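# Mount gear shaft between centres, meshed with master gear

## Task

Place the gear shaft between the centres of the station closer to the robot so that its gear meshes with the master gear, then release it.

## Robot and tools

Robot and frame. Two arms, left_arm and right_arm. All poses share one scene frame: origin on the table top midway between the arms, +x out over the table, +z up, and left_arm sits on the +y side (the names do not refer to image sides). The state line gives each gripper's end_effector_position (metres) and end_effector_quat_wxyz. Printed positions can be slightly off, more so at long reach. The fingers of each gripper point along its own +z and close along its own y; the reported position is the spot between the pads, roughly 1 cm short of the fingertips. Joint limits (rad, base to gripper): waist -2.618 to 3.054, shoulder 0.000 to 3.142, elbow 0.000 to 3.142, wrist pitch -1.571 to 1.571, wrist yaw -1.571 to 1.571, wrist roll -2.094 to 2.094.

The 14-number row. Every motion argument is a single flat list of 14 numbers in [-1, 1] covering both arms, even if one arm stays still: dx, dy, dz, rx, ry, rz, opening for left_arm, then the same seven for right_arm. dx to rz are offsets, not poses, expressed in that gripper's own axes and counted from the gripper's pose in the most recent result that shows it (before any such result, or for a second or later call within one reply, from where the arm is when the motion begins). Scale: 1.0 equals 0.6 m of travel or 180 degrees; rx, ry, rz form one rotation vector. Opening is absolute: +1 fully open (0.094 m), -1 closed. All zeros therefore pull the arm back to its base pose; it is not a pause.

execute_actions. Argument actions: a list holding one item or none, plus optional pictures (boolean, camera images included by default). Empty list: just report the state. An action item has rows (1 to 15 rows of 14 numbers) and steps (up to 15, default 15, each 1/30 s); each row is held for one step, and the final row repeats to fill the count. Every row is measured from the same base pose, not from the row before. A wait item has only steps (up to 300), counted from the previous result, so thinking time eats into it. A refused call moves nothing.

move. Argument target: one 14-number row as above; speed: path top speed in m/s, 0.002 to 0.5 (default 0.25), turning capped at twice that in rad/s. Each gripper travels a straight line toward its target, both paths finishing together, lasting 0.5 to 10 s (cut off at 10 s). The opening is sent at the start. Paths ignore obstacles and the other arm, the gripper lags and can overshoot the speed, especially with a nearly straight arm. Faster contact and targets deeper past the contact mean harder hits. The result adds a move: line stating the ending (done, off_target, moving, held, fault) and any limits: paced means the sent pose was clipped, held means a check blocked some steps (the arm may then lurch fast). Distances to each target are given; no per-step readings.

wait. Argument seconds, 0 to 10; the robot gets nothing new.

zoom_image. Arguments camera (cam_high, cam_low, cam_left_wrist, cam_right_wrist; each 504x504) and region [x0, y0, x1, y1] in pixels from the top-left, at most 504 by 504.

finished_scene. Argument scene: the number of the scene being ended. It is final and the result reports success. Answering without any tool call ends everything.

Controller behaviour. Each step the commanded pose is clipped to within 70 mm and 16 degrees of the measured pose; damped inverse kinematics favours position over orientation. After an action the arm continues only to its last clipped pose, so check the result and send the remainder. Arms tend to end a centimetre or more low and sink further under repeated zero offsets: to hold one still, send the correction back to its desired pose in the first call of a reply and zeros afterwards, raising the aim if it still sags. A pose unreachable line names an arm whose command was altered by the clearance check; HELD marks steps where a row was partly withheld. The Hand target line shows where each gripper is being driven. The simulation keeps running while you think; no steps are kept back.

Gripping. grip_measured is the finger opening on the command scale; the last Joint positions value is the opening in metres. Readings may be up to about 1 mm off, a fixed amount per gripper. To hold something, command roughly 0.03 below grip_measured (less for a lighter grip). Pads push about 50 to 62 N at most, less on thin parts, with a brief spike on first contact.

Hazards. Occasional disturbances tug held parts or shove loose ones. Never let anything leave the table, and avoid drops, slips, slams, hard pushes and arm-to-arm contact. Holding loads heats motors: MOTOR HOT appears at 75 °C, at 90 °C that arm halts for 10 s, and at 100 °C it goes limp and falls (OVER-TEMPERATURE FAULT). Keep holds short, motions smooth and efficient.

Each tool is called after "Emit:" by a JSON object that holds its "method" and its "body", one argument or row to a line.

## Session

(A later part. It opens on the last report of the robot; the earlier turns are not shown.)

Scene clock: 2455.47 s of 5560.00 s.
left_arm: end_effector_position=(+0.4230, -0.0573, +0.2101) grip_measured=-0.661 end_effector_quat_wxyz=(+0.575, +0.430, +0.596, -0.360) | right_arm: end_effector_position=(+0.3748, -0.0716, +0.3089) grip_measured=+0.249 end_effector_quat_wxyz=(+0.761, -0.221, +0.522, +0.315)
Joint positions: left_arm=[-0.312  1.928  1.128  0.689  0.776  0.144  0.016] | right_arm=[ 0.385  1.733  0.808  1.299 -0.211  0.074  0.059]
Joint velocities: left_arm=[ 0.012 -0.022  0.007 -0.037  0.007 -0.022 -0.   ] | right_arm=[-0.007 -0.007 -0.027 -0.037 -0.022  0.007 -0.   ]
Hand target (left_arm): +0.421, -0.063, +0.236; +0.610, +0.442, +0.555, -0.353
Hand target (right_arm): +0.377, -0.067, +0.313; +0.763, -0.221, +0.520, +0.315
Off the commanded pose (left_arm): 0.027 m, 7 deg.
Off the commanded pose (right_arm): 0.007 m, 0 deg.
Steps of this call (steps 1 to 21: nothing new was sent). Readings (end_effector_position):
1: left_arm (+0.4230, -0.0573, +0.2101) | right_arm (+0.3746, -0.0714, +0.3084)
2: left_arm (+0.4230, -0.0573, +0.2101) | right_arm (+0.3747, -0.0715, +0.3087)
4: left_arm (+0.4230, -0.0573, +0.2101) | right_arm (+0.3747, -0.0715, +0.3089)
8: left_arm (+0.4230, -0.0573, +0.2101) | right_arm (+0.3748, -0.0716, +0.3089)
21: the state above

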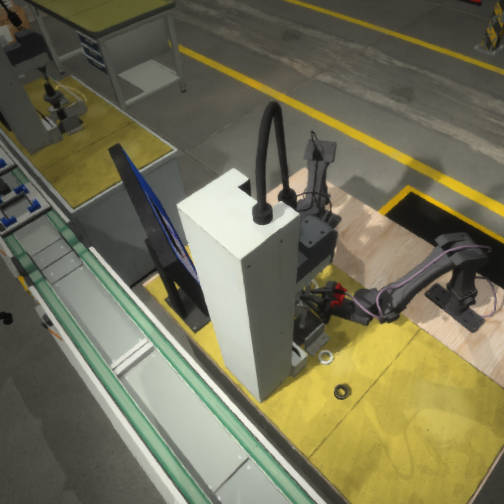

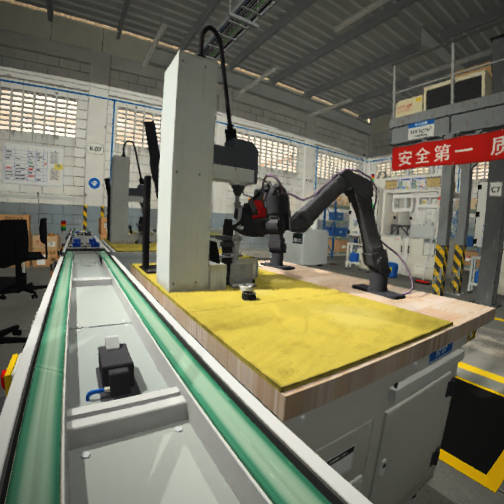

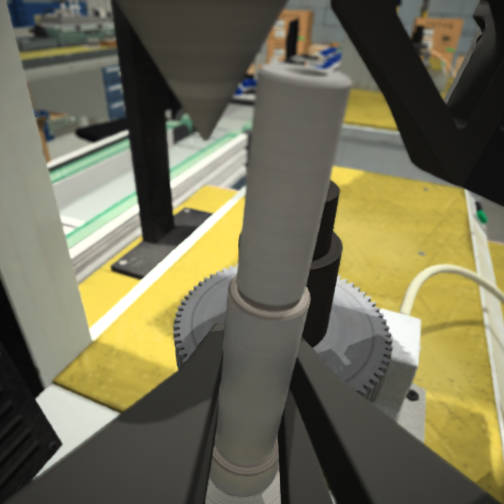

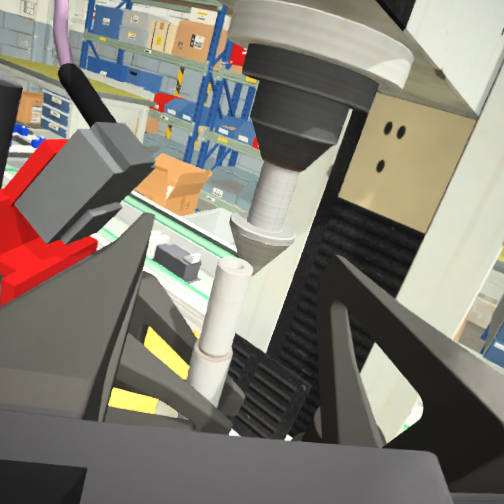

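Emit:
{"method": "execute_actions", "body": {
  "actions": [
    {"rows": [[-0.0441,-0.0026,0.0062,0.0012,-0.0246,0.0265,-0.695,-0.005,0.001,0.011,0,0,0,0.25],[-0.0441,-0.0026,0.0062,0.0012,-0.0246,0.0265,-0.695,-0.008,-0.002,0.013,0,0,0,0.25],[-0.0441,-0.0026,0.0062,0.0012,-0.0246,0.0265,-0.695,-0.011,-0.005,0.015,0,0,0,0.25],[-0.0441,-0.0026,0.0062,0.0012,-0.0246,0.0265,-0.695,-0.013,-0.008,0.018,0,0,0,0.25],[-0.0441,-0.0026,0.0062,0.0012,-0.0246,0.0265,-0.695,-0.014,-0.011,0.021,0,0,0,0.25],[-0.0441,-0.0026,0.0062,0.0012,-0.0246,0.0265,-0.695,-0.013,-0.014,0.025,0,0,0,0.25],[-0.0441,-0.0026,0.0062,0.0012,-0.0246,0.0265,-0.695,-0.012,-0.017,0.029,0,0,0,0.25],[-0.0441,-0.0026,0.0062,0.0012,-0.0246,0.0265,-0.695,-0.010,-0.019,0.033,0,0,0,0.25],[-0.0441,-0.0026,0.0062,0.0012,-0.0246,0.0265,-0.695,-0.009,-0.020,0.036,0,0,0,0.25],[-0.0441,-0.0026,0.0062,0.0012,-0.0246,0.0265,-0.695,-0.0083,-0.020,0.039,0,0,0,0.25]], "steps": 15}
  ],
  "pictures": false
}}

Emit:
{"method": "wait", "body": {
  "seconds": 0.7
}}

Scene clock: 2483.27 s of 5560.00 s.
left_arm: end_effector_position=(+0.4230, -0.0573, +0.2101) grip_measured=-0.661 end_effector_quat_wxyz=(+0.575, +0.430, +0.596, -0.360) | right_arm: end_effector_position=(+0.3900, -0.0680, +0.3253) grip_measured=+0.249 end_effector_quat_wxyz=(+0.768, -0.221, +0.513, +0.314)
Joint positions: left_arm=[-0.312  1.928  1.128  0.689  0.776  0.144  0.016] | right_arm=[ 0.37   1.761  0.899  1.259 -0.225  0.074  0.059]
Joint velocities: left_arm=[ 0.017  0.007 -0.007  0.037 -0.022 -0.022  0.   ] | right_arm=[ 0.002  0.051 -0.007 -0.125 -0.007 -0.051 -0.   ]
Hand target (left_arm): +0.421, -0.063, +0.236; +0.610, +0.442, +0.555, -0.353
Hand target (right_arm): +0.397, -0.066, +0.322; +0.761, -0.221, +0.522, +0.315
Off the commanded pose (left_arm): 0.027 m, 7 deg.
Off the commanded pose (right_arm): 0.008 m, 1 deg.
Steps of this call (steps 1 to 90: nothing new was sent; then 24.30 s passed at rest; steps 91 to 105: all 15 steps of this action). Readings (end_effector_position):
91: left_arm (+0.4230, -0.0573, +0.2101) | right_arm (+0.3749, -0.0716, +0.3088)
92: left_arm (+0.4230, -0.0573, +0.2101) | right_arm (+0.3750, -0.0715, +0.3084)
94: left_arm (+0.4230, -0.0573, +0.2101) | right_arm (+0.3761, -0.0706, +0.3094)
98: left_arm (+0.4230, -0.0573, +0.2101) | right_arm (+0.3811, -0.0697, +0.3208)
105: the state above

Scene clock: 2483.97 s of 5560.00 s.
left_arm: end_effector_position=(+0.4230, -0.0573, +0.2101) grip_measured=-0.661 end_effector_quat_wxyz=(+0.575, +0.430, +0.596, -0.360) | right_arm: end_effector_position=(+0.3912, -0.0668, +0.3211) grip_measured=+0.249 end_effector_quat_wxyz=(+0.764, -0.223, +0.518, +0.314)
Joint positions: left_arm=[-0.312  1.928  1.128  0.689  0.776  0.144  0.016] | right_arm=[ 0.37   1.765  0.899  1.25  -0.227  0.074  0.059]
Joint velocities: left_arm=[ 0.002  0.027  0.002 -0.037 -0.051  0.066 -0.001] | right_arm=[-0.017 -0.022  0.002  0.037 -0.066 -0.037 -0.   ]
Hand target (left_arm): +0.421, -0.063, +0.236; +0.610, +0.442, +0.555, -0.353
Hand target (right_arm): +0.397, -0.066, +0.321; +0.761, -0.221, +0.522, +0.315
Off the commanded pose (left_arm): 0.027 m, 7 deg.
Off the commanded pose (right_arm): 0.006 m, 1 deg.
Steps of this call (steps 1 to 21: nothing new was sent). Readings (end_effector_position):
1: left_arm (+0.4230, -0.0573, +0.2101) | right_arm (+0.3905, -0.0677, +0.3238)
2: left_arm (+0.4230, -0.0573, +0.2101) | right_arm (+0.3908, -0.0673, +0.3228)
4: left_arm (+0.4230, -0.0573, +0.2101) | right_arm (+0.3912, -0.0670, +0.3213)
8: left_arm (+0.4230, -0.0573, +0.2101) | right_arm (+0.3913, -0.0669, +0.3211)
21: the state above

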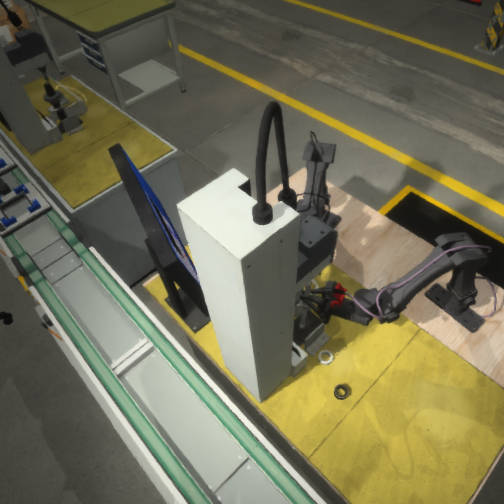

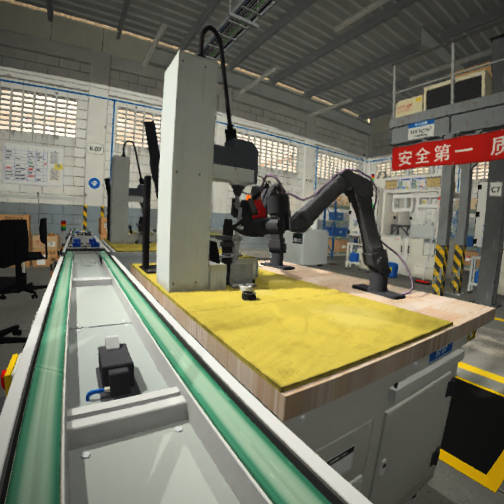

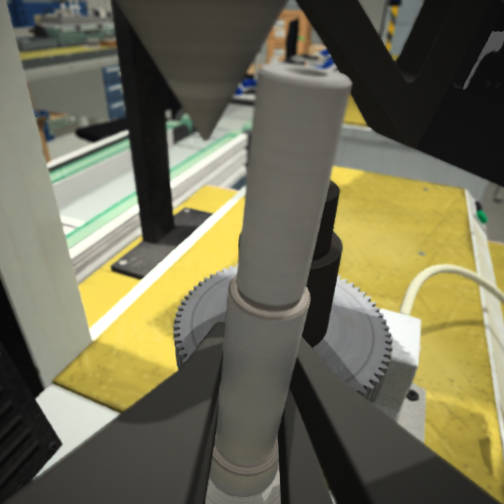

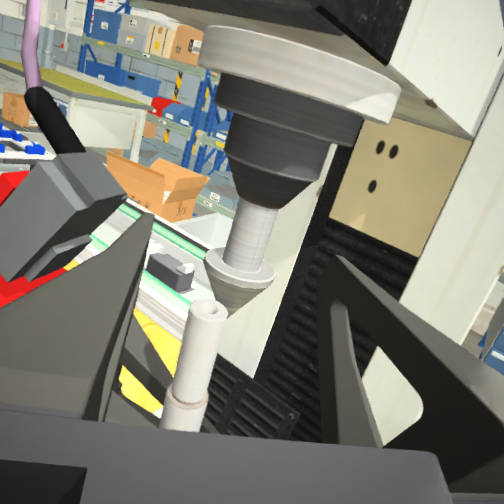

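Emit:
{"method": "execute_actions", "body": {
  "actions": [
    {"rows": [[-0.0441,-0.0026,0.0062,0.0012,-0.0246,0.0265,-0.695,0.003,-0.006,0.010,0,0,0,0.25],[-0.0441,-0.0026,0.0062,0.0012,-0.0246,0.0265,-0.695,0.004,-0.007,0.013,0,0,0,0.25],[-0.0441,-0.0026,0.0062,0.0012,-0.0246,0.0265,-0.695,0.005,-0.007,0.016,0,0,0,0.25],[-0.0441,-0.0026,0.0062,0.0012,-0.0246,0.0265,-0.695,0.006,-0.008,0.019,0,0,0,0.25],[-0.0441,-0.0026,0.0062,0.0012,-0.0246,0.0265,-0.695,0.007,-0.008,0.022,0,0,0,0.25],[-0.0441,-0.0026,0.0062,0.0012,-0.0246,0.0265,-0.695,0.008,-0.009,0.025,0,0,0,0.25],[-0.0441,-0.0026,0.0062,0.0012,-0.0246,0.0265,-0.695,0.009,-0.009,0.028,0,0,0,0.25],[-0.0441,-0.0026,0.0062,0.0012,-0.0246,0.0265,-0.695,0.0095,-0.010,0.031,0,0,0,0.25],[-0.0441,-0.0026,0.0062,0.0012,-0.0246,0.0265,-0.695,0.010,-0.010,0.034,0,0,0,0.25],[-0.0441,-0.0026,0.0062,0.0012,-0.0246,0.0265,-0.695,0.0105,-0.010,0.037,0,0,0,0.25]], "steps": 15}
  ],
  "pictures": false
}}

Emit:
{"method": "wait", "body": {
  "seconds": 0.7
}}

Scene clock: 2497.53 s of 5560.00 s.
left_arm: end_effector_position=(+0.4230, -0.0573, +0.2101) grip_measured=-0.661 end_effector_quat_wxyz=(+0.575, +0.430, +0.596, -0.360) | right_arm: end_effector_position=(+0.4061, -0.0574, +0.3226) grip_measured=+0.249 end_effector_quat_wxyz=(+0.766, -0.223, +0.514, +0.314)
Joint positions: left_arm=[-0.312  1.928  1.128  0.689  0.776  0.144  0.016] | right_arm=[ 0.37   1.828  0.977  1.242 -0.228  0.074  0.059]
Joint velocities: left_arm=[ 0.002 -0.002  0.007  0.022  0.066 -0.007 -0.001] | right_arm=[-0.002 -0.022  0.017 -0.022 -0.007 -0.037  0.   ]
Hand target (left_arm): +0.421, -0.063, +0.236; +0.610, +0.442, +0.555, -0.353
Hand target (right_arm): +0.411, -0.055, +0.323; +0.764, -0.223, +0.518, +0.314
Off the commanded pose (left_arm): 0.027 m, 7 deg.
Off the commanded pose (right_arm): 0.006 m, 0 deg.
Steps of this call (steps 1 to 90: nothing new was sent; then 10.07 s passed at rest; steps 91 to 105: all 15 steps of this action). Readings (end_effector_position):
91: left_arm (+0.4230, -0.0573, +0.2101) | right_arm (+0.3913, -0.0667, +0.3207)
92: left_arm (+0.4230, -0.0573, +0.2101) | right_arm (+0.3916, -0.0664, +0.3206)
94: left_arm (+0.4230, -0.0573, +0.2101) | right_arm (+0.3939, -0.0649, +0.3204)
98: left_arm (+0.4230, -0.0573, +0.2101) | right_arm (+0.4002, -0.0610, +0.3207)
105: the state above

Scene clock: 2498.23 s of 5560.00 s.
left_arm: end_effector_position=(+0.4230, -0.0573, +0.2101) grip_measured=-0.661 end_effector_quat_wxyz=(+0.575, +0.430, +0.596, -0.360) | right_arm: end_effector_position=(+0.4062, -0.0573, +0.3227) grip_measured=+0.249 end_effector_quat_wxyz=(+0.766, -0.223, +0.514, +0.314)
Joint positions: left_arm=[-0.312  1.928  1.128  0.689  0.776  0.144  0.016] | right_arm=[ 0.37   1.828  0.978  1.241 -0.228  0.074  0.059]
Joint velocities: left_arm=[-0.002 -0.002 -0.002  0.022  0.066 -0.051  0.   ] | right_arm=[-0.027 -0.007 -0.012  0.037 -0.037 -0.081  0.   ]
Hand target (left_arm): +0.421, -0.063, +0.236; +0.610, +0.442, +0.555, -0.353
Hand target (right_arm): +0.411, -0.055, +0.323; +0.764, -0.223, +0.518, +0.314
Off the commanded pose (left_arm): 0.027 m, 7 deg.
Off the commanded pose (right_arm): 0.006 m, 0 deg.
Steps of this call (steps 1 to 21: nothing new was sent). Readings (end_effector_position):
1: left_arm (+0.4230, -0.0573, +0.2101) | right_arm (+0.4061, -0.0574, +0.3227)
2: left_arm (+0.4230, -0.0573, +0.2101) | right_arm (+0.4061, -0.0574, +0.3229)
4: left_arm (+0.4230, -0.0573, +0.2101) | right_arm (+0.4061, -0.0574, +0.3229)
8: left_arm (+0.4230, -0.0573, +0.2101) | right_arm (+0.4062, -0.0574, +0.3228)
21: the state above

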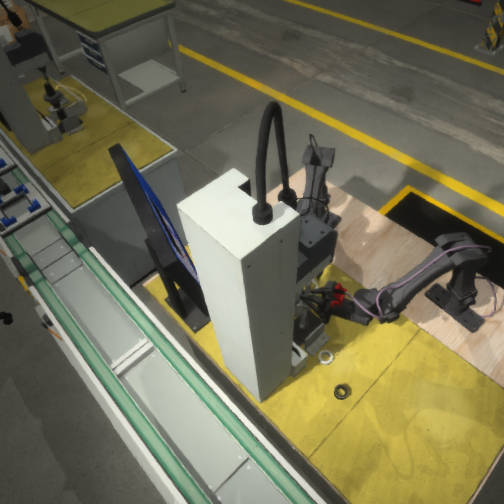

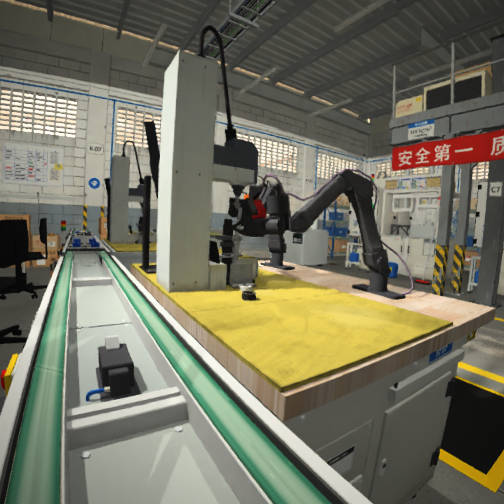

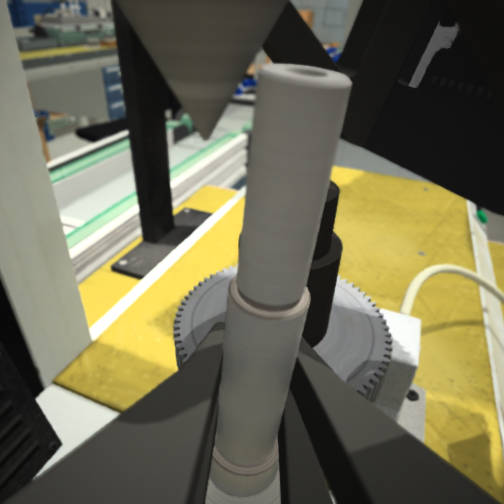

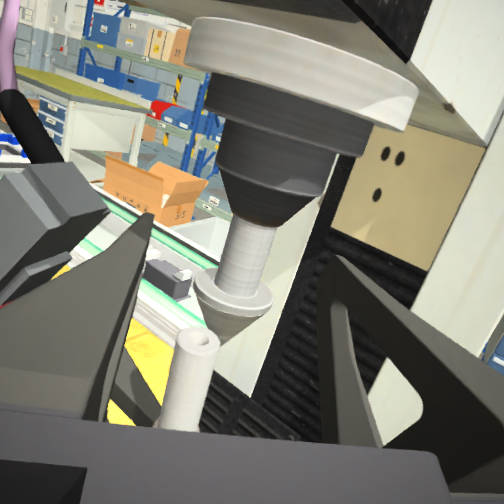

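Emit:
{"method": "execute_actions", "body": {
  "actions": [
    {"rows": [[-0.0441,-0.0026,0.0062,0.0012,-0.0246,0.0265,-0.695,0.002,-0.003,0.006,0,0,0,0.15],[-0.0441,-0.0026,0.0062,0.0012,-0.0246,0.0265,-0.695,0.002,-0.003,0.006,0,0,0,0.05],[-0.0441,-0.0026,0.0062,0.0012,-0.0246,0.0265,-0.695,0.002,-0.003,0.006,0,0,0,-0.05],[-0.0441,-0.0026,0.0062,0.0012,-0.0246,0.0265,-0.695,0.002,-0.003,0.006,0,0,0,-0.13],[-0.0441,-0.0026,0.0062,0.0012,-0.0246,0.0265,-0.695,0.002,-0.003,0.006,0,0,0,-0.2],[-0.0441,-0.0026,0.0062,0.0012,-0.0246,0.0265,-0.695,0.002,-0.003,0.006,0,0,0,-0.26],[-0.0441,-0.0026,0.0062,0.0012,-0.0246,0.0265,-0.695,0.002,-0.003,0.006,0,0,0,-0.3]], "steps": 15}
  ]
}}

Scene clock: 2504.30 s of 5560.00 s.
left_arm: end_effector_position=(+0.4230, -0.0573, +0.2101) grip_measured=-0.661 end_effector_quat_wxyz=(+0.575, +0.430, +0.596, -0.360) | right_arm: end_effector_position=(+0.4062, -0.0573, +0.3227) grip_measured=-0.299 end_effector_quat_wxyz=(+0.766, -0.223, +0.514, +0.314)
Joint positions: left_arm=[-0.312  1.928  1.128  0.689  0.776  0.144  0.016] | right_arm=[ 0.37   1.828  0.978  1.241 -0.228  0.074  0.033]
Joint velocities: left_arm=[ 0.002 -0.012  0.012 -0.051 -0.081 -0.007 -0.   ] | right_arm=[0.007 0.002 0.012 0.022 0.066 0.007 0.   ]
Hand target (left_arm): +0.421, -0.063, +0.236; +0.610, +0.442, +0.555, -0.353
Hand target (right_arm): +0.410, -0.056, +0.323; +0.766, -0.223, +0.514, +0.314
Off the commanded pose (left_arm): 0.027 m, 7 deg.
Off the commanded pose (right_arm): 0.004 m, 0 deg.
Steps of this call (steps 1 to 90: nothing new was sent; then 2.57 s passed at rest; steps 91 to 105: all 15 steps of this action). Readings (end_effector_position):
91: left_arm (+0.4230, -0.0573, +0.2101) | right_arm (+0.4062, -0.0573, +0.3227)
92: left_arm (+0.4230, -0.0573, +0.2101) | right_arm (+0.4062, -0.0573, +0.3227)
94: left_arm (+0.4230, -0.0573, +0.2101) | right_arm (+0.4062, -0.0573, +0.3227)
98: left_arm (+0.4230, -0.0573, +0.2101) | right_arm (+0.4062, -0.0573, +0.3227)
105: the state above

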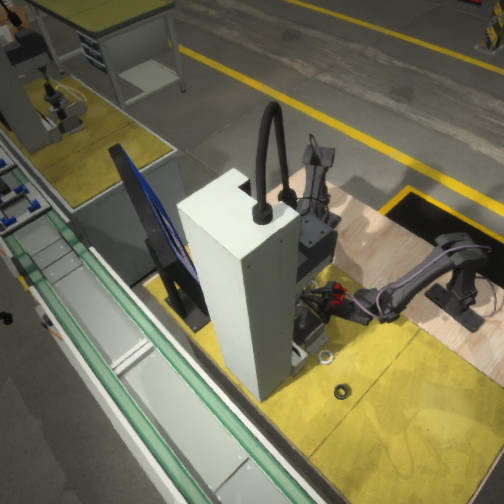

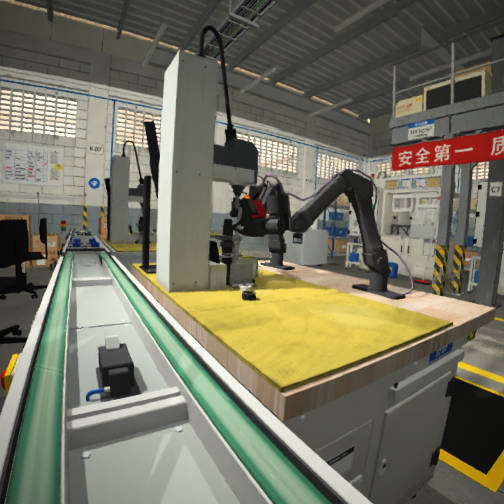

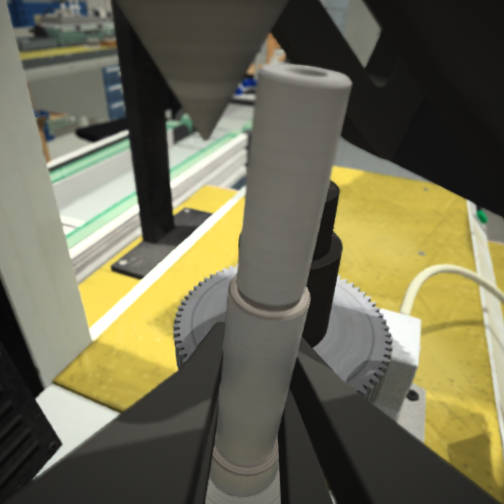

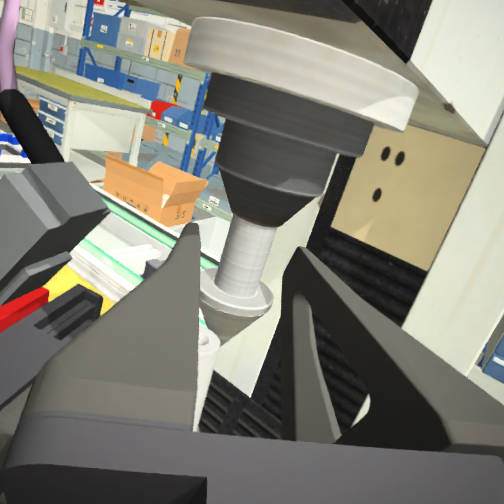

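Emit:
{"method": "execute_actions", "body": {
  "actions": [
    {"rows": [[-0.0441,-0.0026,0.0062,0.0012,-0.0246,0.0265,-0.695,0.002,-0.001,0.006,0,0,0,-0.34],[-0.0441,-0.0026,0.0062,0.0012,-0.0246,0.0265,-0.695,0.002,-0.001,0.006,0,0,0,-0.38],[-0.0441,-0.0026,0.0062,0.0012,-0.0246,0.0265,-0.695,0.002,-0.001,0.006,0,0,0,-0.41],[-0.0441,-0.0026,0.0062,0.0012,-0.0246,0.0265,-0.695,0.002,-0.001,0.006,0,0,0,-0.44],[-0.0441,-0.0026,0.0062,0.0012,-0.0246,0.0265,-0.695,0.002,-0.001,0.006,0,0,0,-0.46],[-0.0441,-0.0026,0.0062,0.0012,-0.0246,0.0265,-0.695,0.002,-0.001,0.006,0,0,0,-0.48],[-0.0441,-0.0026,0.0062,0.0012,-0.0246,0.0265,-0.695,0.002,-0.001,0.006,0,0,0,-0.50],[-0.0441,-0.0026,0.0062,0.0012,-0.0246,0.0265,-0.695,0.002,-0.001,0.006,0,0,0,-0.52],[-0.0441,-0.0026,0.0062,0.0012,-0.0246,0.0265,-0.695,0.002,-0.001,0.006,0,0,0,-0.54]], "steps": 15}
  ]
}}

Scene clock: 2513.13 s of 5560.00 s.
left_arm: end_effector_position=(+0.4230, -0.0573, +0.2101) grip_measured=-0.661 end_effector_quat_wxyz=(+0.575, +0.430, +0.596, -0.360) | right_arm: end_effector_position=(+0.4063, -0.0574, +0.3227) grip_measured=-0.539 end_effector_quat_wxyz=(+0.766, -0.223, +0.514, +0.314)
Joint positions: left_arm=[-0.312  1.928  1.128  0.689  0.776  0.144  0.016] | right_arm=[ 0.37   1.828  0.978  1.241 -0.228  0.074  0.022]
Joint velocities: left_arm=[ 0.002 -0.012  0.012 -0.007  0.022  0.007 -0.001] | right_arm=[ 0.002  0.002  0.002 -0.007  0.051 -0.007 -0.001]
Hand target (left_arm): +0.421, -0.063, +0.236; +0.610, +0.442, +0.555, -0.353
Hand target (right_arm): +0.409, -0.055, +0.323; +0.766, -0.223, +0.514, +0.314
Off the commanded pose (left_arm): 0.027 m, 7 deg.
Off the commanded pose (right_arm): 0.004 m, 0 deg.
Steps of this call (steps 1 to 90: nothing new was sent; then 5.33 s passed at rest; steps 91 to 105: all 15 steps of this action). Readings (end_effector_position):
91: left_arm (+0.4230, -0.0573, +0.2101) | right_arm (+0.4062, -0.0573, +0.3227)
92: left_arm (+0.4230, -0.0573, +0.2101) | right_arm (+0.4062, -0.0573, +0.3227)
94: left_arm (+0.4230, -0.0573, +0.2101) | right_arm (+0.4062, -0.0573, +0.3227)
98: left_arm (+0.4230, -0.0573, +0.2101) | right_arm (+0.4062, -0.0573, +0.3227)
105: the state above

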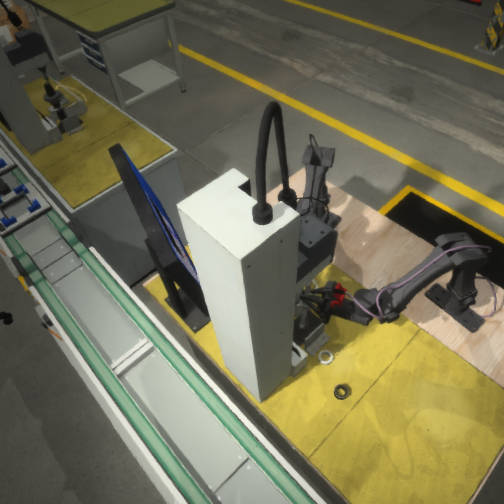

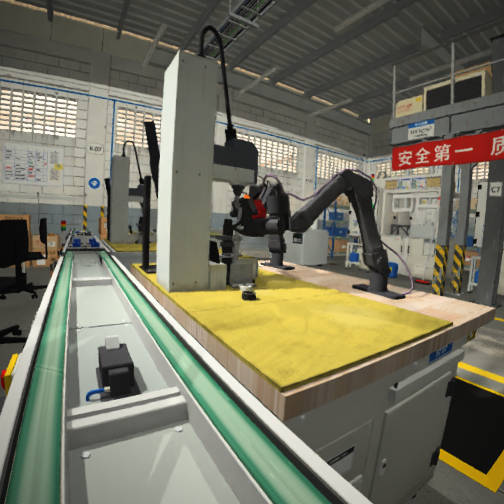

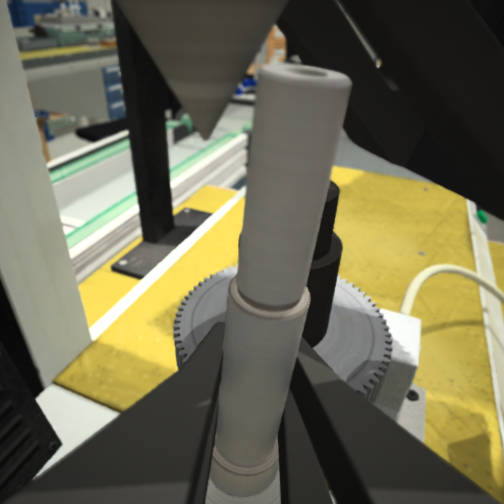

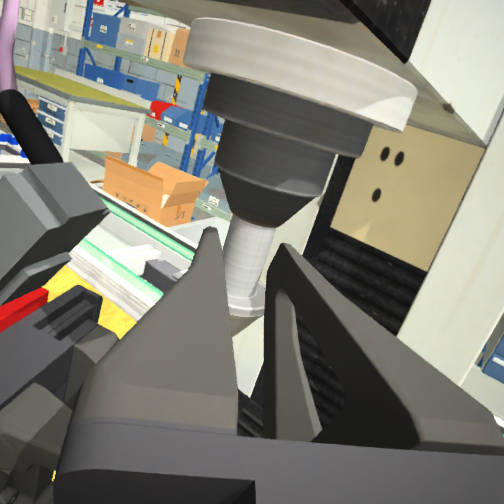

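Emit:
{"method": "execute_actions", "body": {
  "actions": [
    {"rows": [[-0.0441,-0.0026,0.0062,0.0012,-0.0246,0.0265,-0.695,0.002,-0.001,0.006,0,0,0,-0.35],[-0.0441,-0.0026,0.0062,0.0012,-0.0246,0.0265,-0.695,0.002,-0.001,0.006,0,0,0,-0.15],[-0.0441,-0.0026,0.0062,0.0012,-0.0246,0.0265,-0.695,0.002,-0.001,0.006,0,0,0,-0.15],[-0.0441,-0.0026,0.0062,0.0012,-0.0246,0.0265,-0.695,0.002,-0.001,0.006,0,0,0,-0.15],[-0.0441,-0.0026,0.0062,0.0012,-0.0246,0.0265,-0.695,0.002,-0.001,0.006,0,0,0,-0.15],[-0.0441,-0.0026,0.0062,0.0012,-0.0246,0.0265,-0.695,0.005,-0.001,0.007,0,0,0,-0.15],[-0.0441,-0.0026,0.0062,0.0012,-0.0246,0.0265,-0.695,0.008,-0.001,0.008,0,0,0,-0.15],[-0.0441,-0.0026,0.0062,0.0012,-0.0246,0.0265,-0.695,0.011,-0.001,0.009,0,0,0,-0.15],[-0.0441,-0.0026,0.0062,0.0012,-0.0246,0.0265,-0.695,0.014,-0.001,0.010,0,0,0,-0.15],[-0.0441,-0.0026,0.0062,0.0012,-0.0246,0.0265,-0.695,0.017,-0.001,0.011,0,0,0,-0.15],[-0.0441,-0.0026,0.0062,0.0012,-0.0246,0.0265,-0.695,0.019,-0.001,0.012,0,0,0,-0.15],[-0.0441,-0.0026,0.0062,0.0012,-0.0246,0.0265,-0.695,0.021,-0.001,0.013,0,0,0,-0.15]], "steps": 15}
  ],
  "pictures": false
}}

Emit:
{"method": "wait", "body": {
  "seconds": 0.6
}}

Scene clock: 2525.60 s of 5560.00 s.
left_arm: end_effector_position=(+0.4230, -0.0573, +0.2101) grip_measured=-0.661 end_effector_quat_wxyz=(+0.575, +0.430, +0.596, -0.360) | right_arm: end_effector_position=(+0.4119, -0.0535, +0.3075) grip_measured=-0.151 end_effector_quat_wxyz=(+0.762, -0.225, +0.521, +0.313)
Joint positions: left_arm=[-0.312  1.928  1.128  0.689  0.776  0.143  0.016] | right_arm=[ 0.371  1.871  0.983  1.263 -0.229  0.071  0.04 ]
Joint velocities: left_arm=[ 0.002 -0.007  0.007 -0.095  0.022  0.037 -0.   ] | right_arm=[ 0.002  0.032  0.081  0.051 -0.11  -0.066  0.001]
Hand target (left_arm): +0.421, -0.063, +0.236; +0.610, +0.442, +0.555, -0.353
Hand target (right_arm): +0.415, -0.050, +0.314; +0.766, -0.223, +0.514, +0.314
Off the commanded pose (left_arm): 0.027 m, 7 deg.
Off the commanded pose (right_arm): 0.008 m, 1 deg.
Steps of this call (steps 1 to 90: nothing new was sent; then 8.97 s passed at rest; steps 91 to 105: all 15 steps of this action). Readings (end_effector_position):
91: left_arm (+0.4230, -0.0573, +0.2101) | right_arm (+0.4063, -0.0574, +0.3227)
92: left_arm (+0.4230, -0.0573, +0.2101) | right_arm (+0.4063, -0.0574, +0.3227)
94: left_arm (+0.4230, -0.0573, +0.2101) | right_arm (+0.4063, -0.0574, +0.3227)
98: left_arm (+0.4230, -0.0573, +0.2101) | right_arm (+0.4066, -0.0572, +0.3216)
105: the state above

Scene clock: 2526.20 s of 5560.00 s.
left_arm: end_effector_position=(+0.4230, -0.0573, +0.2101) grip_measured=-0.661 end_effector_quat_wxyz=(+0.575, +0.430, +0.596, -0.360) | right_arm: end_effector_position=(+0.4124, -0.0533, +0.3091) grip_measured=-0.151 end_effector_quat_wxyz=(+0.763, -0.224, +0.520, +0.313)
Joint positions: left_arm=[-0.312  1.928  1.128  0.689  0.776  0.143  0.016] | right_arm=[ 0.371  1.873  0.988  1.263 -0.228  0.071  0.04 ]
Joint velocities: left_arm=[ 0.012  0.002  0.002 -0.066 -0.022 -0.081 -0.   ] | right_arm=[-0.002  0.007 -0.017 -0.022 -0.051  0.022 -0.   ]
Hand target (left_arm): +0.421, -0.063, +0.236; +0.610, +0.442, +0.555, -0.353
Hand target (right_arm): +0.415, -0.050, +0.314; +0.766, -0.223, +0.514, +0.314
Off the commanded pose (left_arm): 0.027 m, 7 deg.
Off the commanded pose (right_arm): 0.007 m, 1 deg.
Steps of this call (steps 1 to 18: nothing new was sent). Readings (end_effector_position):
1: left_arm (+0.4230, -0.0573, +0.2101) | right_arm (+0.4122, -0.0534, +0.3081)
2: left_arm (+0.4230, -0.0573, +0.2101) | right_arm (+0.4123, -0.0533, +0.3084)
4: left_arm (+0.4230, -0.0573, +0.2101) | right_arm (+0.4124, -0.0533, +0.3089)
8: left_arm (+0.4230, -0.0573, +0.2101) | right_arm (+0.4124, -0.0533, +0.3091)
18: the state above

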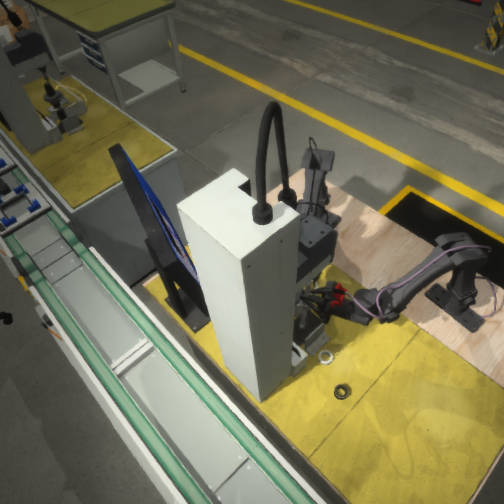

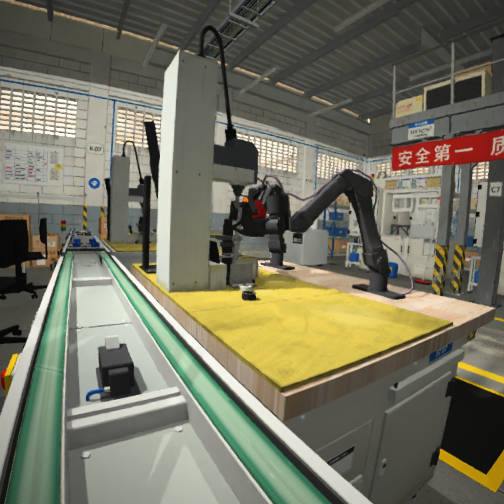

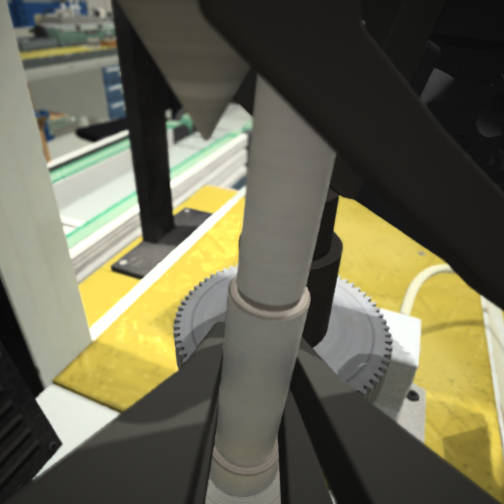

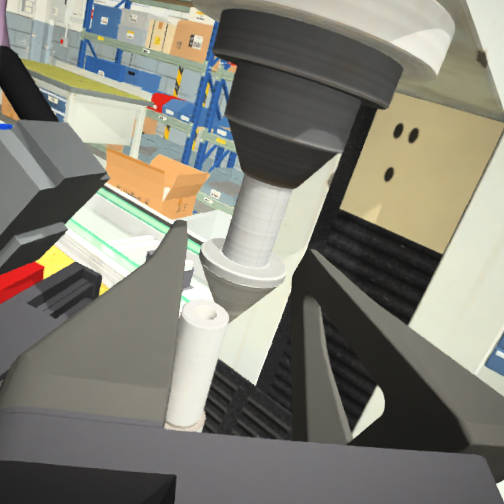

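Emit:
{"method": "execute_actions", "body": {
  "actions": [
    {"rows": [[-0.0441,-0.0026,0.0062,0.0012,-0.0246,0.0265,-0.695,-0.006,0,0.006,0,0,0,0.1],[-0.0441,-0.0026,0.0062,0.0012,-0.0246,0.0265,-0.695,-0.008,0,0.004,0,0,0,0.3],[-0.0441,-0.0026,0.0062,0.0012,-0.0246,0.0265,-0.695,-0.010,0,0.002,0.004,0,-0.002,0.3],[-0.0441,-0.0026,0.0062,0.0012,-0.0246,0.0265,-0.695,-0.012,0,0.001,0.010,0,-0.004,0.3],[-0.0441,-0.0026,0.0062,0.0012,-0.0246,0.0265,-0.695,-0.013,0,0,0.016,0,-0.006,0.3],[-0.0441,-0.0026,0.0062,0.0012,-0.0246,0.0265,-0.695,-0.013,0,0,0.022,0,-0.009,0.3],[-0.0441,-0.0026,0.0062,0.0012,-0.0246,0.0265,-0.695,-0.013,0,0,0.028,0,-0.011,0.3],[-0.0441,-0.0026,0.0062,0.0012,-0.0246,0.0265,-0.695,-0.013,0,0,0.034,0,-0.013,0.3],[-0.0441,-0.0026,0.0062,0.0012,-0.0246,0.0265,-0.695,-0.013,0,0,0.040,0,-0.015,0.3],[-0.0441,-0.0026,0.0062,0.0012,-0.0246,0.0265,-0.695,-0.013,0,0,0.046,0,-0.018,0.3],[-0.0441,-0.0026,0.0062,0.0012,-0.0246,0.0265,-0.695,-0.013,0,0,0.052,0,-0.020,0.3],[-0.0441,-0.0026,0.0062,0.0012,-0.0246,0.0265,-0.695,-0.013,0,0,0.058,0,-0.022,0.3],[-0.0441,-0.0026,0.0062,0.0012,-0.0246,0.0265,-0.695,-0.013,0,0,0.064,0,-0.025,0.3],[-0.0441,-0.0026,0.0062,0.0012,-0.0246,0.0265,-0.695,-0.013,0,0,0.070,0,-0.027,0.3],[-0.0441,-0.0026,0.0062,0.0012,-0.0246,0.0265,-0.695,-0.013,0,0,0.073,0.001,-0.028,0.3]], "steps": 15}
  ],
  "pictures": false
}}

Emit:
{"method": "wait", "body": {
  "seconds": 0.7
}}

Scene clock: 2547.40 s of 5560.00 s.
left_arm: end_effector_position=(+0.4230, -0.0573, +0.2101) grip_measured=-0.661 end_effector_quat_wxyz=(+0.575, +0.430, +0.596, -0.360) | right_arm: end_effector_position=(+0.4072, -0.0478, +0.3200) grip_measured=+0.299 end_effector_quat_wxyz=(+0.790, -0.183, +0.525, +0.259)
Joint positions: left_arm=[-0.312  1.928  1.128  0.689  0.776  0.143  0.016] | right_arm=[ 0.457  1.85   0.988  1.254 -0.013 -0.013  0.061]
Joint velocities: left_arm=[-0.002  0.007 -0.017 -0.037  0.007 -0.007 -0.001] | right_arm=[ 0.232  0.002  0.027  0.007  0.667 -0.33  -0.001]
Hand target (left_arm): +0.421, -0.063, +0.236; +0.610, +0.442, +0.555, -0.353
Hand target (right_arm): +0.410, -0.056, +0.316; +0.794, -0.162, +0.543, +0.220
Off the commanded pose (left_arm): 0.027 m, 7 deg.
Off the commanded pose (right_arm): 0.009 m, 6 deg.
Steps of this call (steps 1 to 90: nothing new was sent; then 17.70 s passed at rest; steps 91 to 105: all 15 steps of this action). Readings (end_effector_position):
91: left_arm (+0.4230, -0.0573, +0.2101) | right_arm (+0.4124, -0.0533, +0.3091)
92: left_arm (+0.4230, -0.0573, +0.2101) | right_arm (+0.4124, -0.0533, +0.3091)
94: left_arm (+0.4230, -0.0573, +0.2101) | right_arm (+0.4131, -0.0539, +0.3091)
98: left_arm (+0.4230, -0.0573, +0.2101) | right_arm (+0.4136, -0.0543, +0.3125)
105: the state above

Scene clock: 2548.10 s of 5560.00 s.
left_arm: end_effector_position=(+0.4230, -0.0573, +0.2101) grip_measured=-0.661 end_effector_quat_wxyz=(+0.575, +0.430, +0.596, -0.360) | right_arm: end_effector_position=(+0.4122, -0.0544, +0.3187) grip_measured=+0.299 end_effector_quat_wxyz=(+0.798, -0.160, +0.535, +0.224)
Joint positions: left_arm=[-0.312  1.928  1.128  0.689  0.776  0.143  0.016] | right_arm=[ 0.474  1.85   0.988  1.249  0.084 -0.051  0.061]
Joint velocities: left_arm=[ 0.007  0.007  0.022 -0.007  0.007 -0.051  0.   ] | right_arm=[ 0.012  0.002 -0.022 -0.022  0.007 -0.066  0.   ]
Hand target (left_arm): +0.421, -0.063, +0.236; +0.610, +0.442, +0.555, -0.353
Hand target (right_arm): +0.410, -0.056, +0.316; +0.794, -0.162, +0.543, +0.220
Off the commanded pose (left_arm): 0.027 m, 7 deg.
Off the commanded pose (right_arm): 0.003 m, 1 deg.
Steps of this call (steps 1 to 21: nothing new was sent). Readings (end_effector_position):
1: left_arm (+0.4230, -0.0573, +0.2101) | right_arm (+0.4069, -0.0471, +0.3198)
2: left_arm (+0.4230, -0.0573, +0.2101) | right_arm (+0.4069, -0.0470, +0.3195)
4: left_arm (+0.4230, -0.0573, +0.2101) | right_arm (+0.4079, -0.0483, +0.3192)
8: left_arm (+0.4230, -0.0573, +0.2101) | right_arm (+0.4106, -0.0520, +0.3188)
21: the state above

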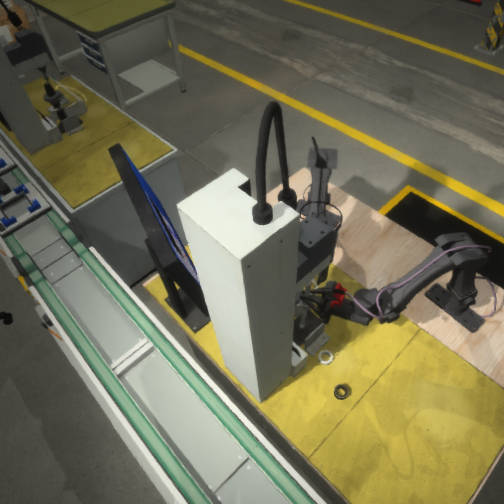

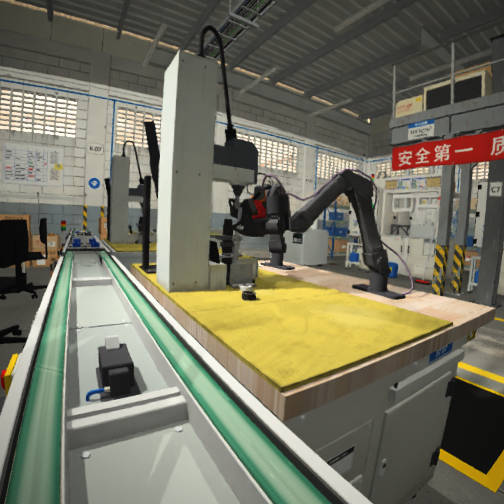

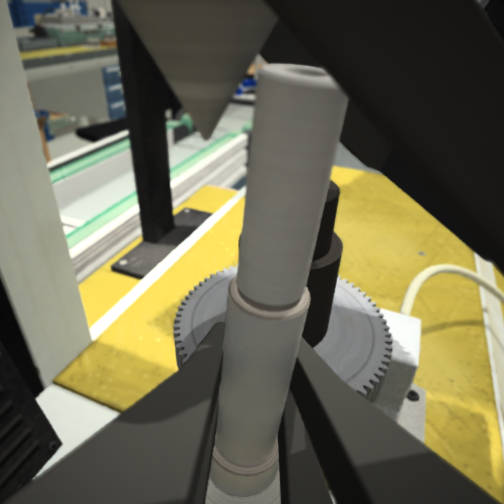

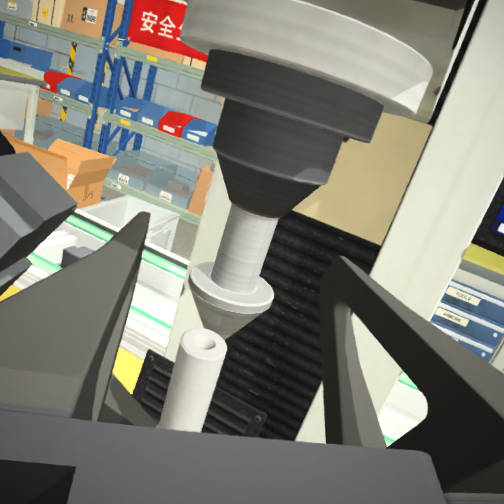

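Emit:
{"method": "execute_actions", "body": {
  "actions": [
    {"rows": [[-0.0441,-0.0026,0.0062,0.0012,-0.0246,0.0265,-0.695,0.002,0,-0.003,0.005,0,-0.002,0.15],[-0.0441,-0.0026,0.0062,0.0012,-0.0246,0.0265,-0.695,0.002,0,-0.003,0.010,0,-0.004,0.15],[-0.0441,-0.0026,0.0062,0.0012,-0.0246,0.0265,-0.695,0.002,0,-0.003,0.015,0,-0.006,0.15],[-0.0441,-0.0026,0.0062,0.0012,-0.0246,0.0265,-0.695,0.002,0,-0.003,0.020,0,-0.008,0.15],[-0.0441,-0.0026,0.0062,0.0012,-0.0246,0.0265,-0.695,0.002,0,-0.003,0.025,0,-0.010,0.15],[-0.0441,-0.0026,0.0062,0.0012,-0.0246,0.0265,-0.695,0.002,0,-0.003,0.030,0,-0.012,0.15],[-0.0441,-0.0026,0.0062,0.0012,-0.0246,0.0265,-0.695,0.002,0,-0.003,0.035,0,-0.014,0.15],[-0.0441,-0.0026,0.0062,0.0012,-0.0246,0.0265,-0.695,0.002,0,-0.003,0.040,0,-0.016,0.15],[-0.0441,-0.0026,0.0062,0.0012,-0.0246,0.0265,-0.695,0.002,0,-0.003,0.045,0,-0.018,0.15],[-0.0441,-0.0026,0.0062,0.0012,-0.0246,0.0265,-0.695,0.002,0,-0.003,0.050,0,-0.020,0.15],[-0.0441,-0.0026,0.0062,0.0012,-0.0246,0.0265,-0.695,0.002,0,-0.003,0.055,0,-0.022,0.15],[-0.0441,-0.0026,0.0062,0.0012,-0.0246,0.0265,-0.695,0.002,0,-0.003,0.060,0,-0.024,0.15],[-0.0441,-0.0026,0.0062,0.0012,-0.0246,0.0265,-0.695,0.002,0,-0.003,0.065,0,-0.026,0.15],[-0.0441,-0.0026,0.0062,0.0012,-0.0246,0.0265,-0.695,0.002,0,-0.003,0.069,0,-0.028,0.15],[-0.0441,-0.0026,0.0062,0.0012,-0.0246,0.0265,-0.695,0.002,0,-0.003,0.072,0.001,-0.029,0.15]], "steps": 15}
  ],
  "pictures": false
}}

Emit:
{"method": "wait", "body": {
  "seconds": 0.7
}}

Scene clock: 2569.27 s of 5560.00 s.
left_arm: end_effector_position=(+0.4230, -0.0573, +0.2101) grip_measured=-0.661 end_effector_quat_wxyz=(+0.575, +0.430, +0.596, -0.360) | right_arm: end_effector_position=(+0.4056, -0.0519, +0.3129) grip_measured=+0.151 end_effector_quat_wxyz=(+0.810, -0.119, +0.552, +0.159)
Joint positions: left_arm=[-0.312  1.928  1.128  0.689  0.776  0.143  0.016] | right_arm=[ 0.561  1.864  0.988  1.268  0.312 -0.145  0.054]
Joint velocities: left_arm=[-0.012 -0.002 -0.027 -0.051  0.007 -0.007  0.   ] | right_arm=[ 0.178  0.12   0.017 -0.022  0.491 -0.271 -0.   ]
Hand target (left_arm): +0.421, -0.063, +0.236; +0.610, +0.441, +0.555, -0.353
Hand target (right_arm): +0.411, -0.055, +0.316; +0.817, -0.096, +0.553, +0.129
Off the commanded pose (left_arm): 0.027 m, 7 deg.
Off the commanded pose (right_arm): 0.008 m, 5 deg.
Steps of this call (steps 1 to 90: nothing new was sent; then 17.67 s passed at rest; steps 91 to 105: all 15 steps of this action). Readings (end_effector_position):
91: left_arm (+0.4230, -0.0573, +0.2101) | right_arm (+0.4125, -0.0548, +0.3187)
92: left_arm (+0.4230, -0.0573, +0.2101) | right_arm (+0.4128, -0.0553, +0.3186)
94: left_arm (+0.4230, -0.0573, +0.2101) | right_arm (+0.4132, -0.0564, +0.3186)
98: left_arm (+0.4230, -0.0573, +0.2101) | right_arm (+0.4100, -0.0541, +0.3186)
105: the state above

Scene clock: 2569.97 s of 5560.00 s.
left_arm: end_effector_position=(+0.4230, -0.0573, +0.2101) grip_measured=-0.661 end_effector_quat_wxyz=(+0.575, +0.430, +0.596, -0.360) | right_arm: end_effector_position=(+0.4098, -0.0587, +0.3046) grip_measured=+0.151 end_effector_quat_wxyz=(+0.809, -0.103, +0.564, +0.125)
Joint positions: left_arm=[-0.312  1.928  1.128  0.689  0.776  0.143  0.016] | right_arm=[ 0.572  1.878  0.988  1.269  0.393 -0.179  0.054]
Joint velocities: left_arm=[-0.012 -0.007 -0.012 -0.066 -0.007 -0.037 -0.001] | right_arm=[ 0.007  0.002  0.007  0.007 -0.007 -0.007  0.   ]
Hand target (left_arm): +0.421, -0.063, +0.236; +0.610, +0.441, +0.555, -0.353
Hand target (right_arm): +0.411, -0.056, +0.316; +0.817, -0.095, +0.553, +0.129
Off the commanded pose (left_arm): 0.027 m, 7 deg.
Off the commanded pose (right_arm): 0.013 m, 2 deg.
Steps of this call (steps 1 to 21: nothing new was sent). Readings (end_effector_position):
1: left_arm (+0.4230, -0.0573, +0.2101) | right_arm (+0.4059, -0.0518, +0.3106)
2: left_arm (+0.4230, -0.0573, +0.2101) | right_arm (+0.4062, -0.0520, +0.3086)
4: left_arm (+0.4230, -0.0573, +0.2101) | right_arm (+0.4074, -0.0532, +0.3059)
8: left_arm (+0.4230, -0.0573, +0.2101) | right_arm (+0.4089, -0.0565, +0.3050)
21: the state above

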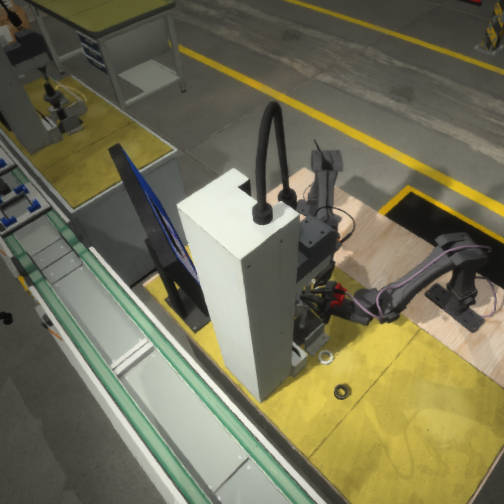

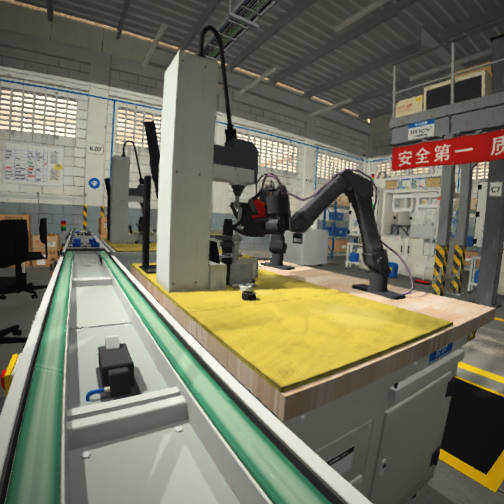

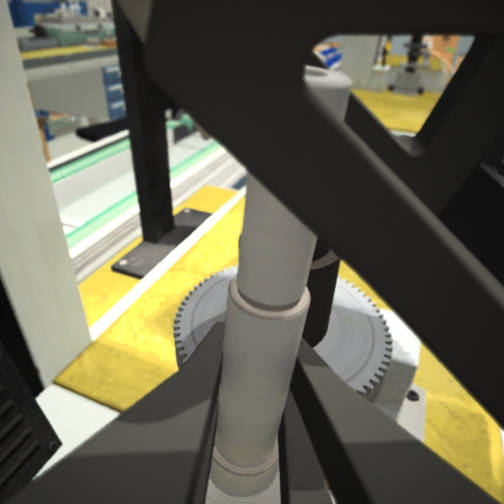

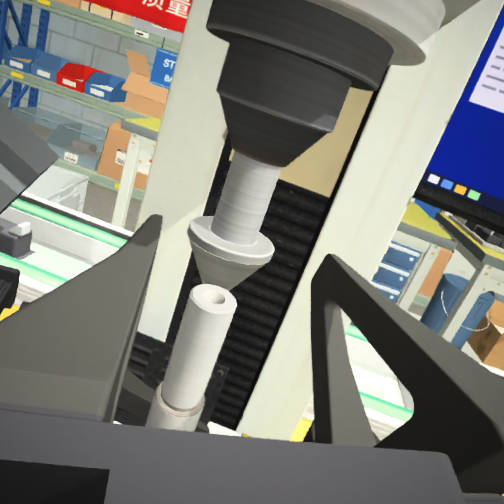

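Emit:
{"method": "execute_actions", "body": {
  "actions": [
    {"rows": [[-0.0441,-0.0026,0.0062,0.0012,-0.0246,0.0265,-0.695,-0.016,0.0045,0.012,0,-0.008,0,0.1],[-0.0441,-0.0026,0.0062,0.0012,-0.0246,0.0265,-0.695,-0.015,0.005,0.014,0,-0.008,0,0.1],[-0.0441,-0.0026,0.0062,0.0012,-0.0246,0.0265,-0.695,-0.014,0.0055,0.016,0,-0.008,0,0.1],[-0.0441,-0.0026,0.0062,0.0012,-0.0246,0.0265,-0.695,-0.013,0.006,0.018,0,-0.008,0,0.1],[-0.0441,-0.0026,0.0062,0.0012,-0.0246,0.0265,-0.695,-0.012,0.0065,0.020,0,-0.008,0,0.1],[-0.0441,-0.0026,0.0062,0.0012,-0.0246,0.0265,-0.695,-0.011,0.007,0.022,0,-0.008,0,0.1],[-0.0441,-0.0026,0.0062,0.0012,-0.0246,0.0265,-0.695,-0.010,0.0075,0.024,0,-0.008,0,0.1],[-0.0441,-0.0026,0.0062,0.0012,-0.0246,0.0265,-0.695,-0.009,0.008,0.026,0,-0.008,0,0.1],[-0.0441,-0.0026,0.0062,0.0012,-0.0246,0.0265,-0.695,-0.008,0.0084,0.029,0,-0.008,0,0.1]], "steps": 15}
  ],
  "pictures": false
}}

Emit:
{"method": "wait", "body": {
  "seconds": 0.5
}}

Scene clock: 2590.30 s of 5560.00 s.
left_arm: end_effector_position=(+0.4230, -0.0573, +0.2101) grip_measured=-0.661 end_effector_quat_wxyz=(+0.575, +0.430, +0.596, -0.360) | right_arm: end_effector_position=(+0.4171, -0.0512, +0.3124) grip_measured=+0.101 end_effector_quat_wxyz=(+0.816, -0.100, +0.555, +0.128)
Joint positions: left_arm=[-0.312  1.928  1.128  0.689  0.776  0.143  0.016] | right_arm=[ 0.572  1.912  1.048  1.269  0.39  -0.184  0.052]
Joint velocities: left_arm=[-0.007 -0.027 -0.032  0.007 -0.007 -0.022 -0.   ] | right_arm=[-0.017  0.007 -0.007 -0.022 -0.022  0.022 -0.001]
Hand target (left_arm): +0.421, -0.063, +0.236; +0.610, +0.441, +0.555, -0.353
Hand target (right_arm): +0.422, -0.049, +0.315; +0.817, -0.102, +0.554, +0.126
Off the commanded pose (left_arm): 0.027 m, 7 deg.
Off the commanded pose (right_arm): 0.006 m, 0 deg.
Steps of this call (steps 1 to 90: nothing new was sent; then 16.83 s passed at rest; steps 91 to 105: all 15 steps of this action). Readings (end_effector_position):
91: left_arm (+0.4230, -0.0573, +0.2101) | right_arm (+0.4099, -0.0588, +0.3046)
92: left_arm (+0.4230, -0.0573, +0.2101) | right_arm (+0.4100, -0.0587, +0.3053)
94: left_arm (+0.4230, -0.0573, +0.2101) | right_arm (+0.4109, -0.0578, +0.3082)
98: left_arm (+0.4230, -0.0573, +0.2101) | right_arm (+0.4138, -0.0550, +0.3143)
105: the state above

Scene clock: 2590.80 s of 5560.00 s.
left_arm: end_effector_position=(+0.4230, -0.0573, +0.2101) grip_measured=-0.661 end_effector_quat_wxyz=(+0.575, +0.430, +0.596, -0.360) | right_arm: end_effector_position=(+0.4171, -0.0511, +0.3122) grip_measured=+0.101 end_effector_quat_wxyz=(+0.816, -0.100, +0.555, +0.128)
Joint positions: left_arm=[-0.312  1.928  1.128  0.689  0.776  0.143  0.016] | right_arm=[ 0.572  1.913  1.048  1.269  0.39  -0.184  0.052]
Joint velocities: left_arm=[-0.012  0.002  0.022 -0.051  0.007 -0.066  0.001] | right_arm=[-0.002  0.007 -0.007 -0.007  0.051 -0.007 -0.   ]
Hand target (left_arm): +0.421, -0.063, +0.236; +0.610, +0.441, +0.555, -0.353
Hand target (right_arm): +0.422, -0.049, +0.315; +0.817, -0.101, +0.554, +0.126
Off the commanded pose (left_arm): 0.027 m, 7 deg.
Off the commanded pose (right_arm): 0.006 m, 0 deg.
Steps of this call (steps 1 to 15: nothing new was sent). Readings (end_effector_position):
1: left_arm (+0.4230, -0.0573, +0.2101) | right_arm (+0.4171, -0.0511, +0.3122)
2: left_arm (+0.4230, -0.0573, +0.2101) | right_arm (+0.4171, -0.0511, +0.3122)
4: left_arm (+0.4230, -0.0573, +0.2101) | right_arm (+0.4171, -0.0511, +0.3122)
8: left_arm (+0.4230, -0.0573, +0.2101) | right_arm (+0.4171, -0.0511, +0.3122)
15: the state above

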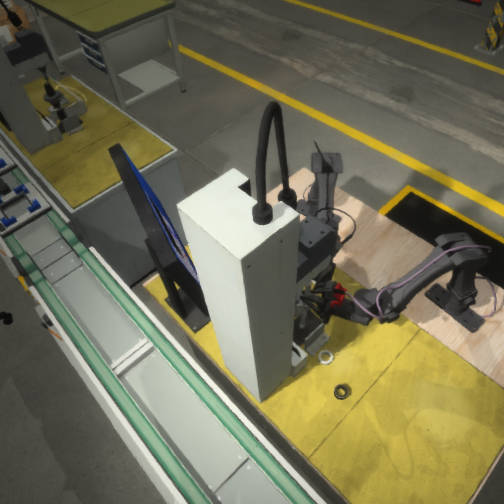

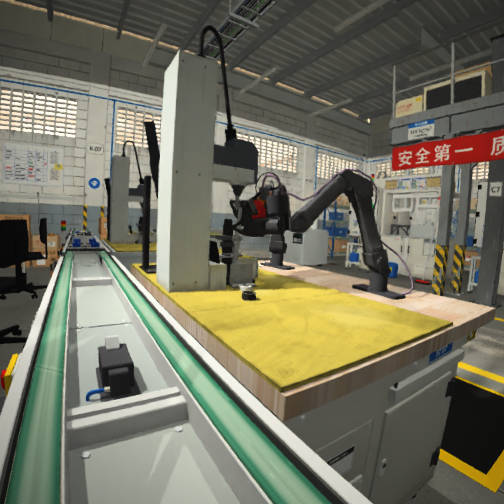

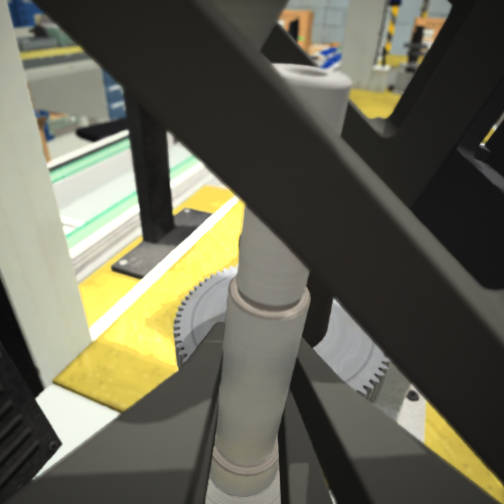

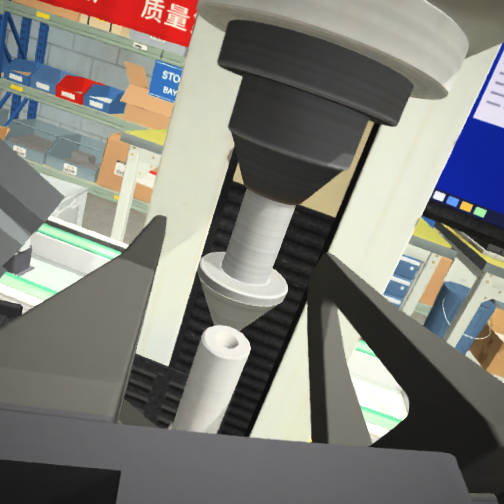

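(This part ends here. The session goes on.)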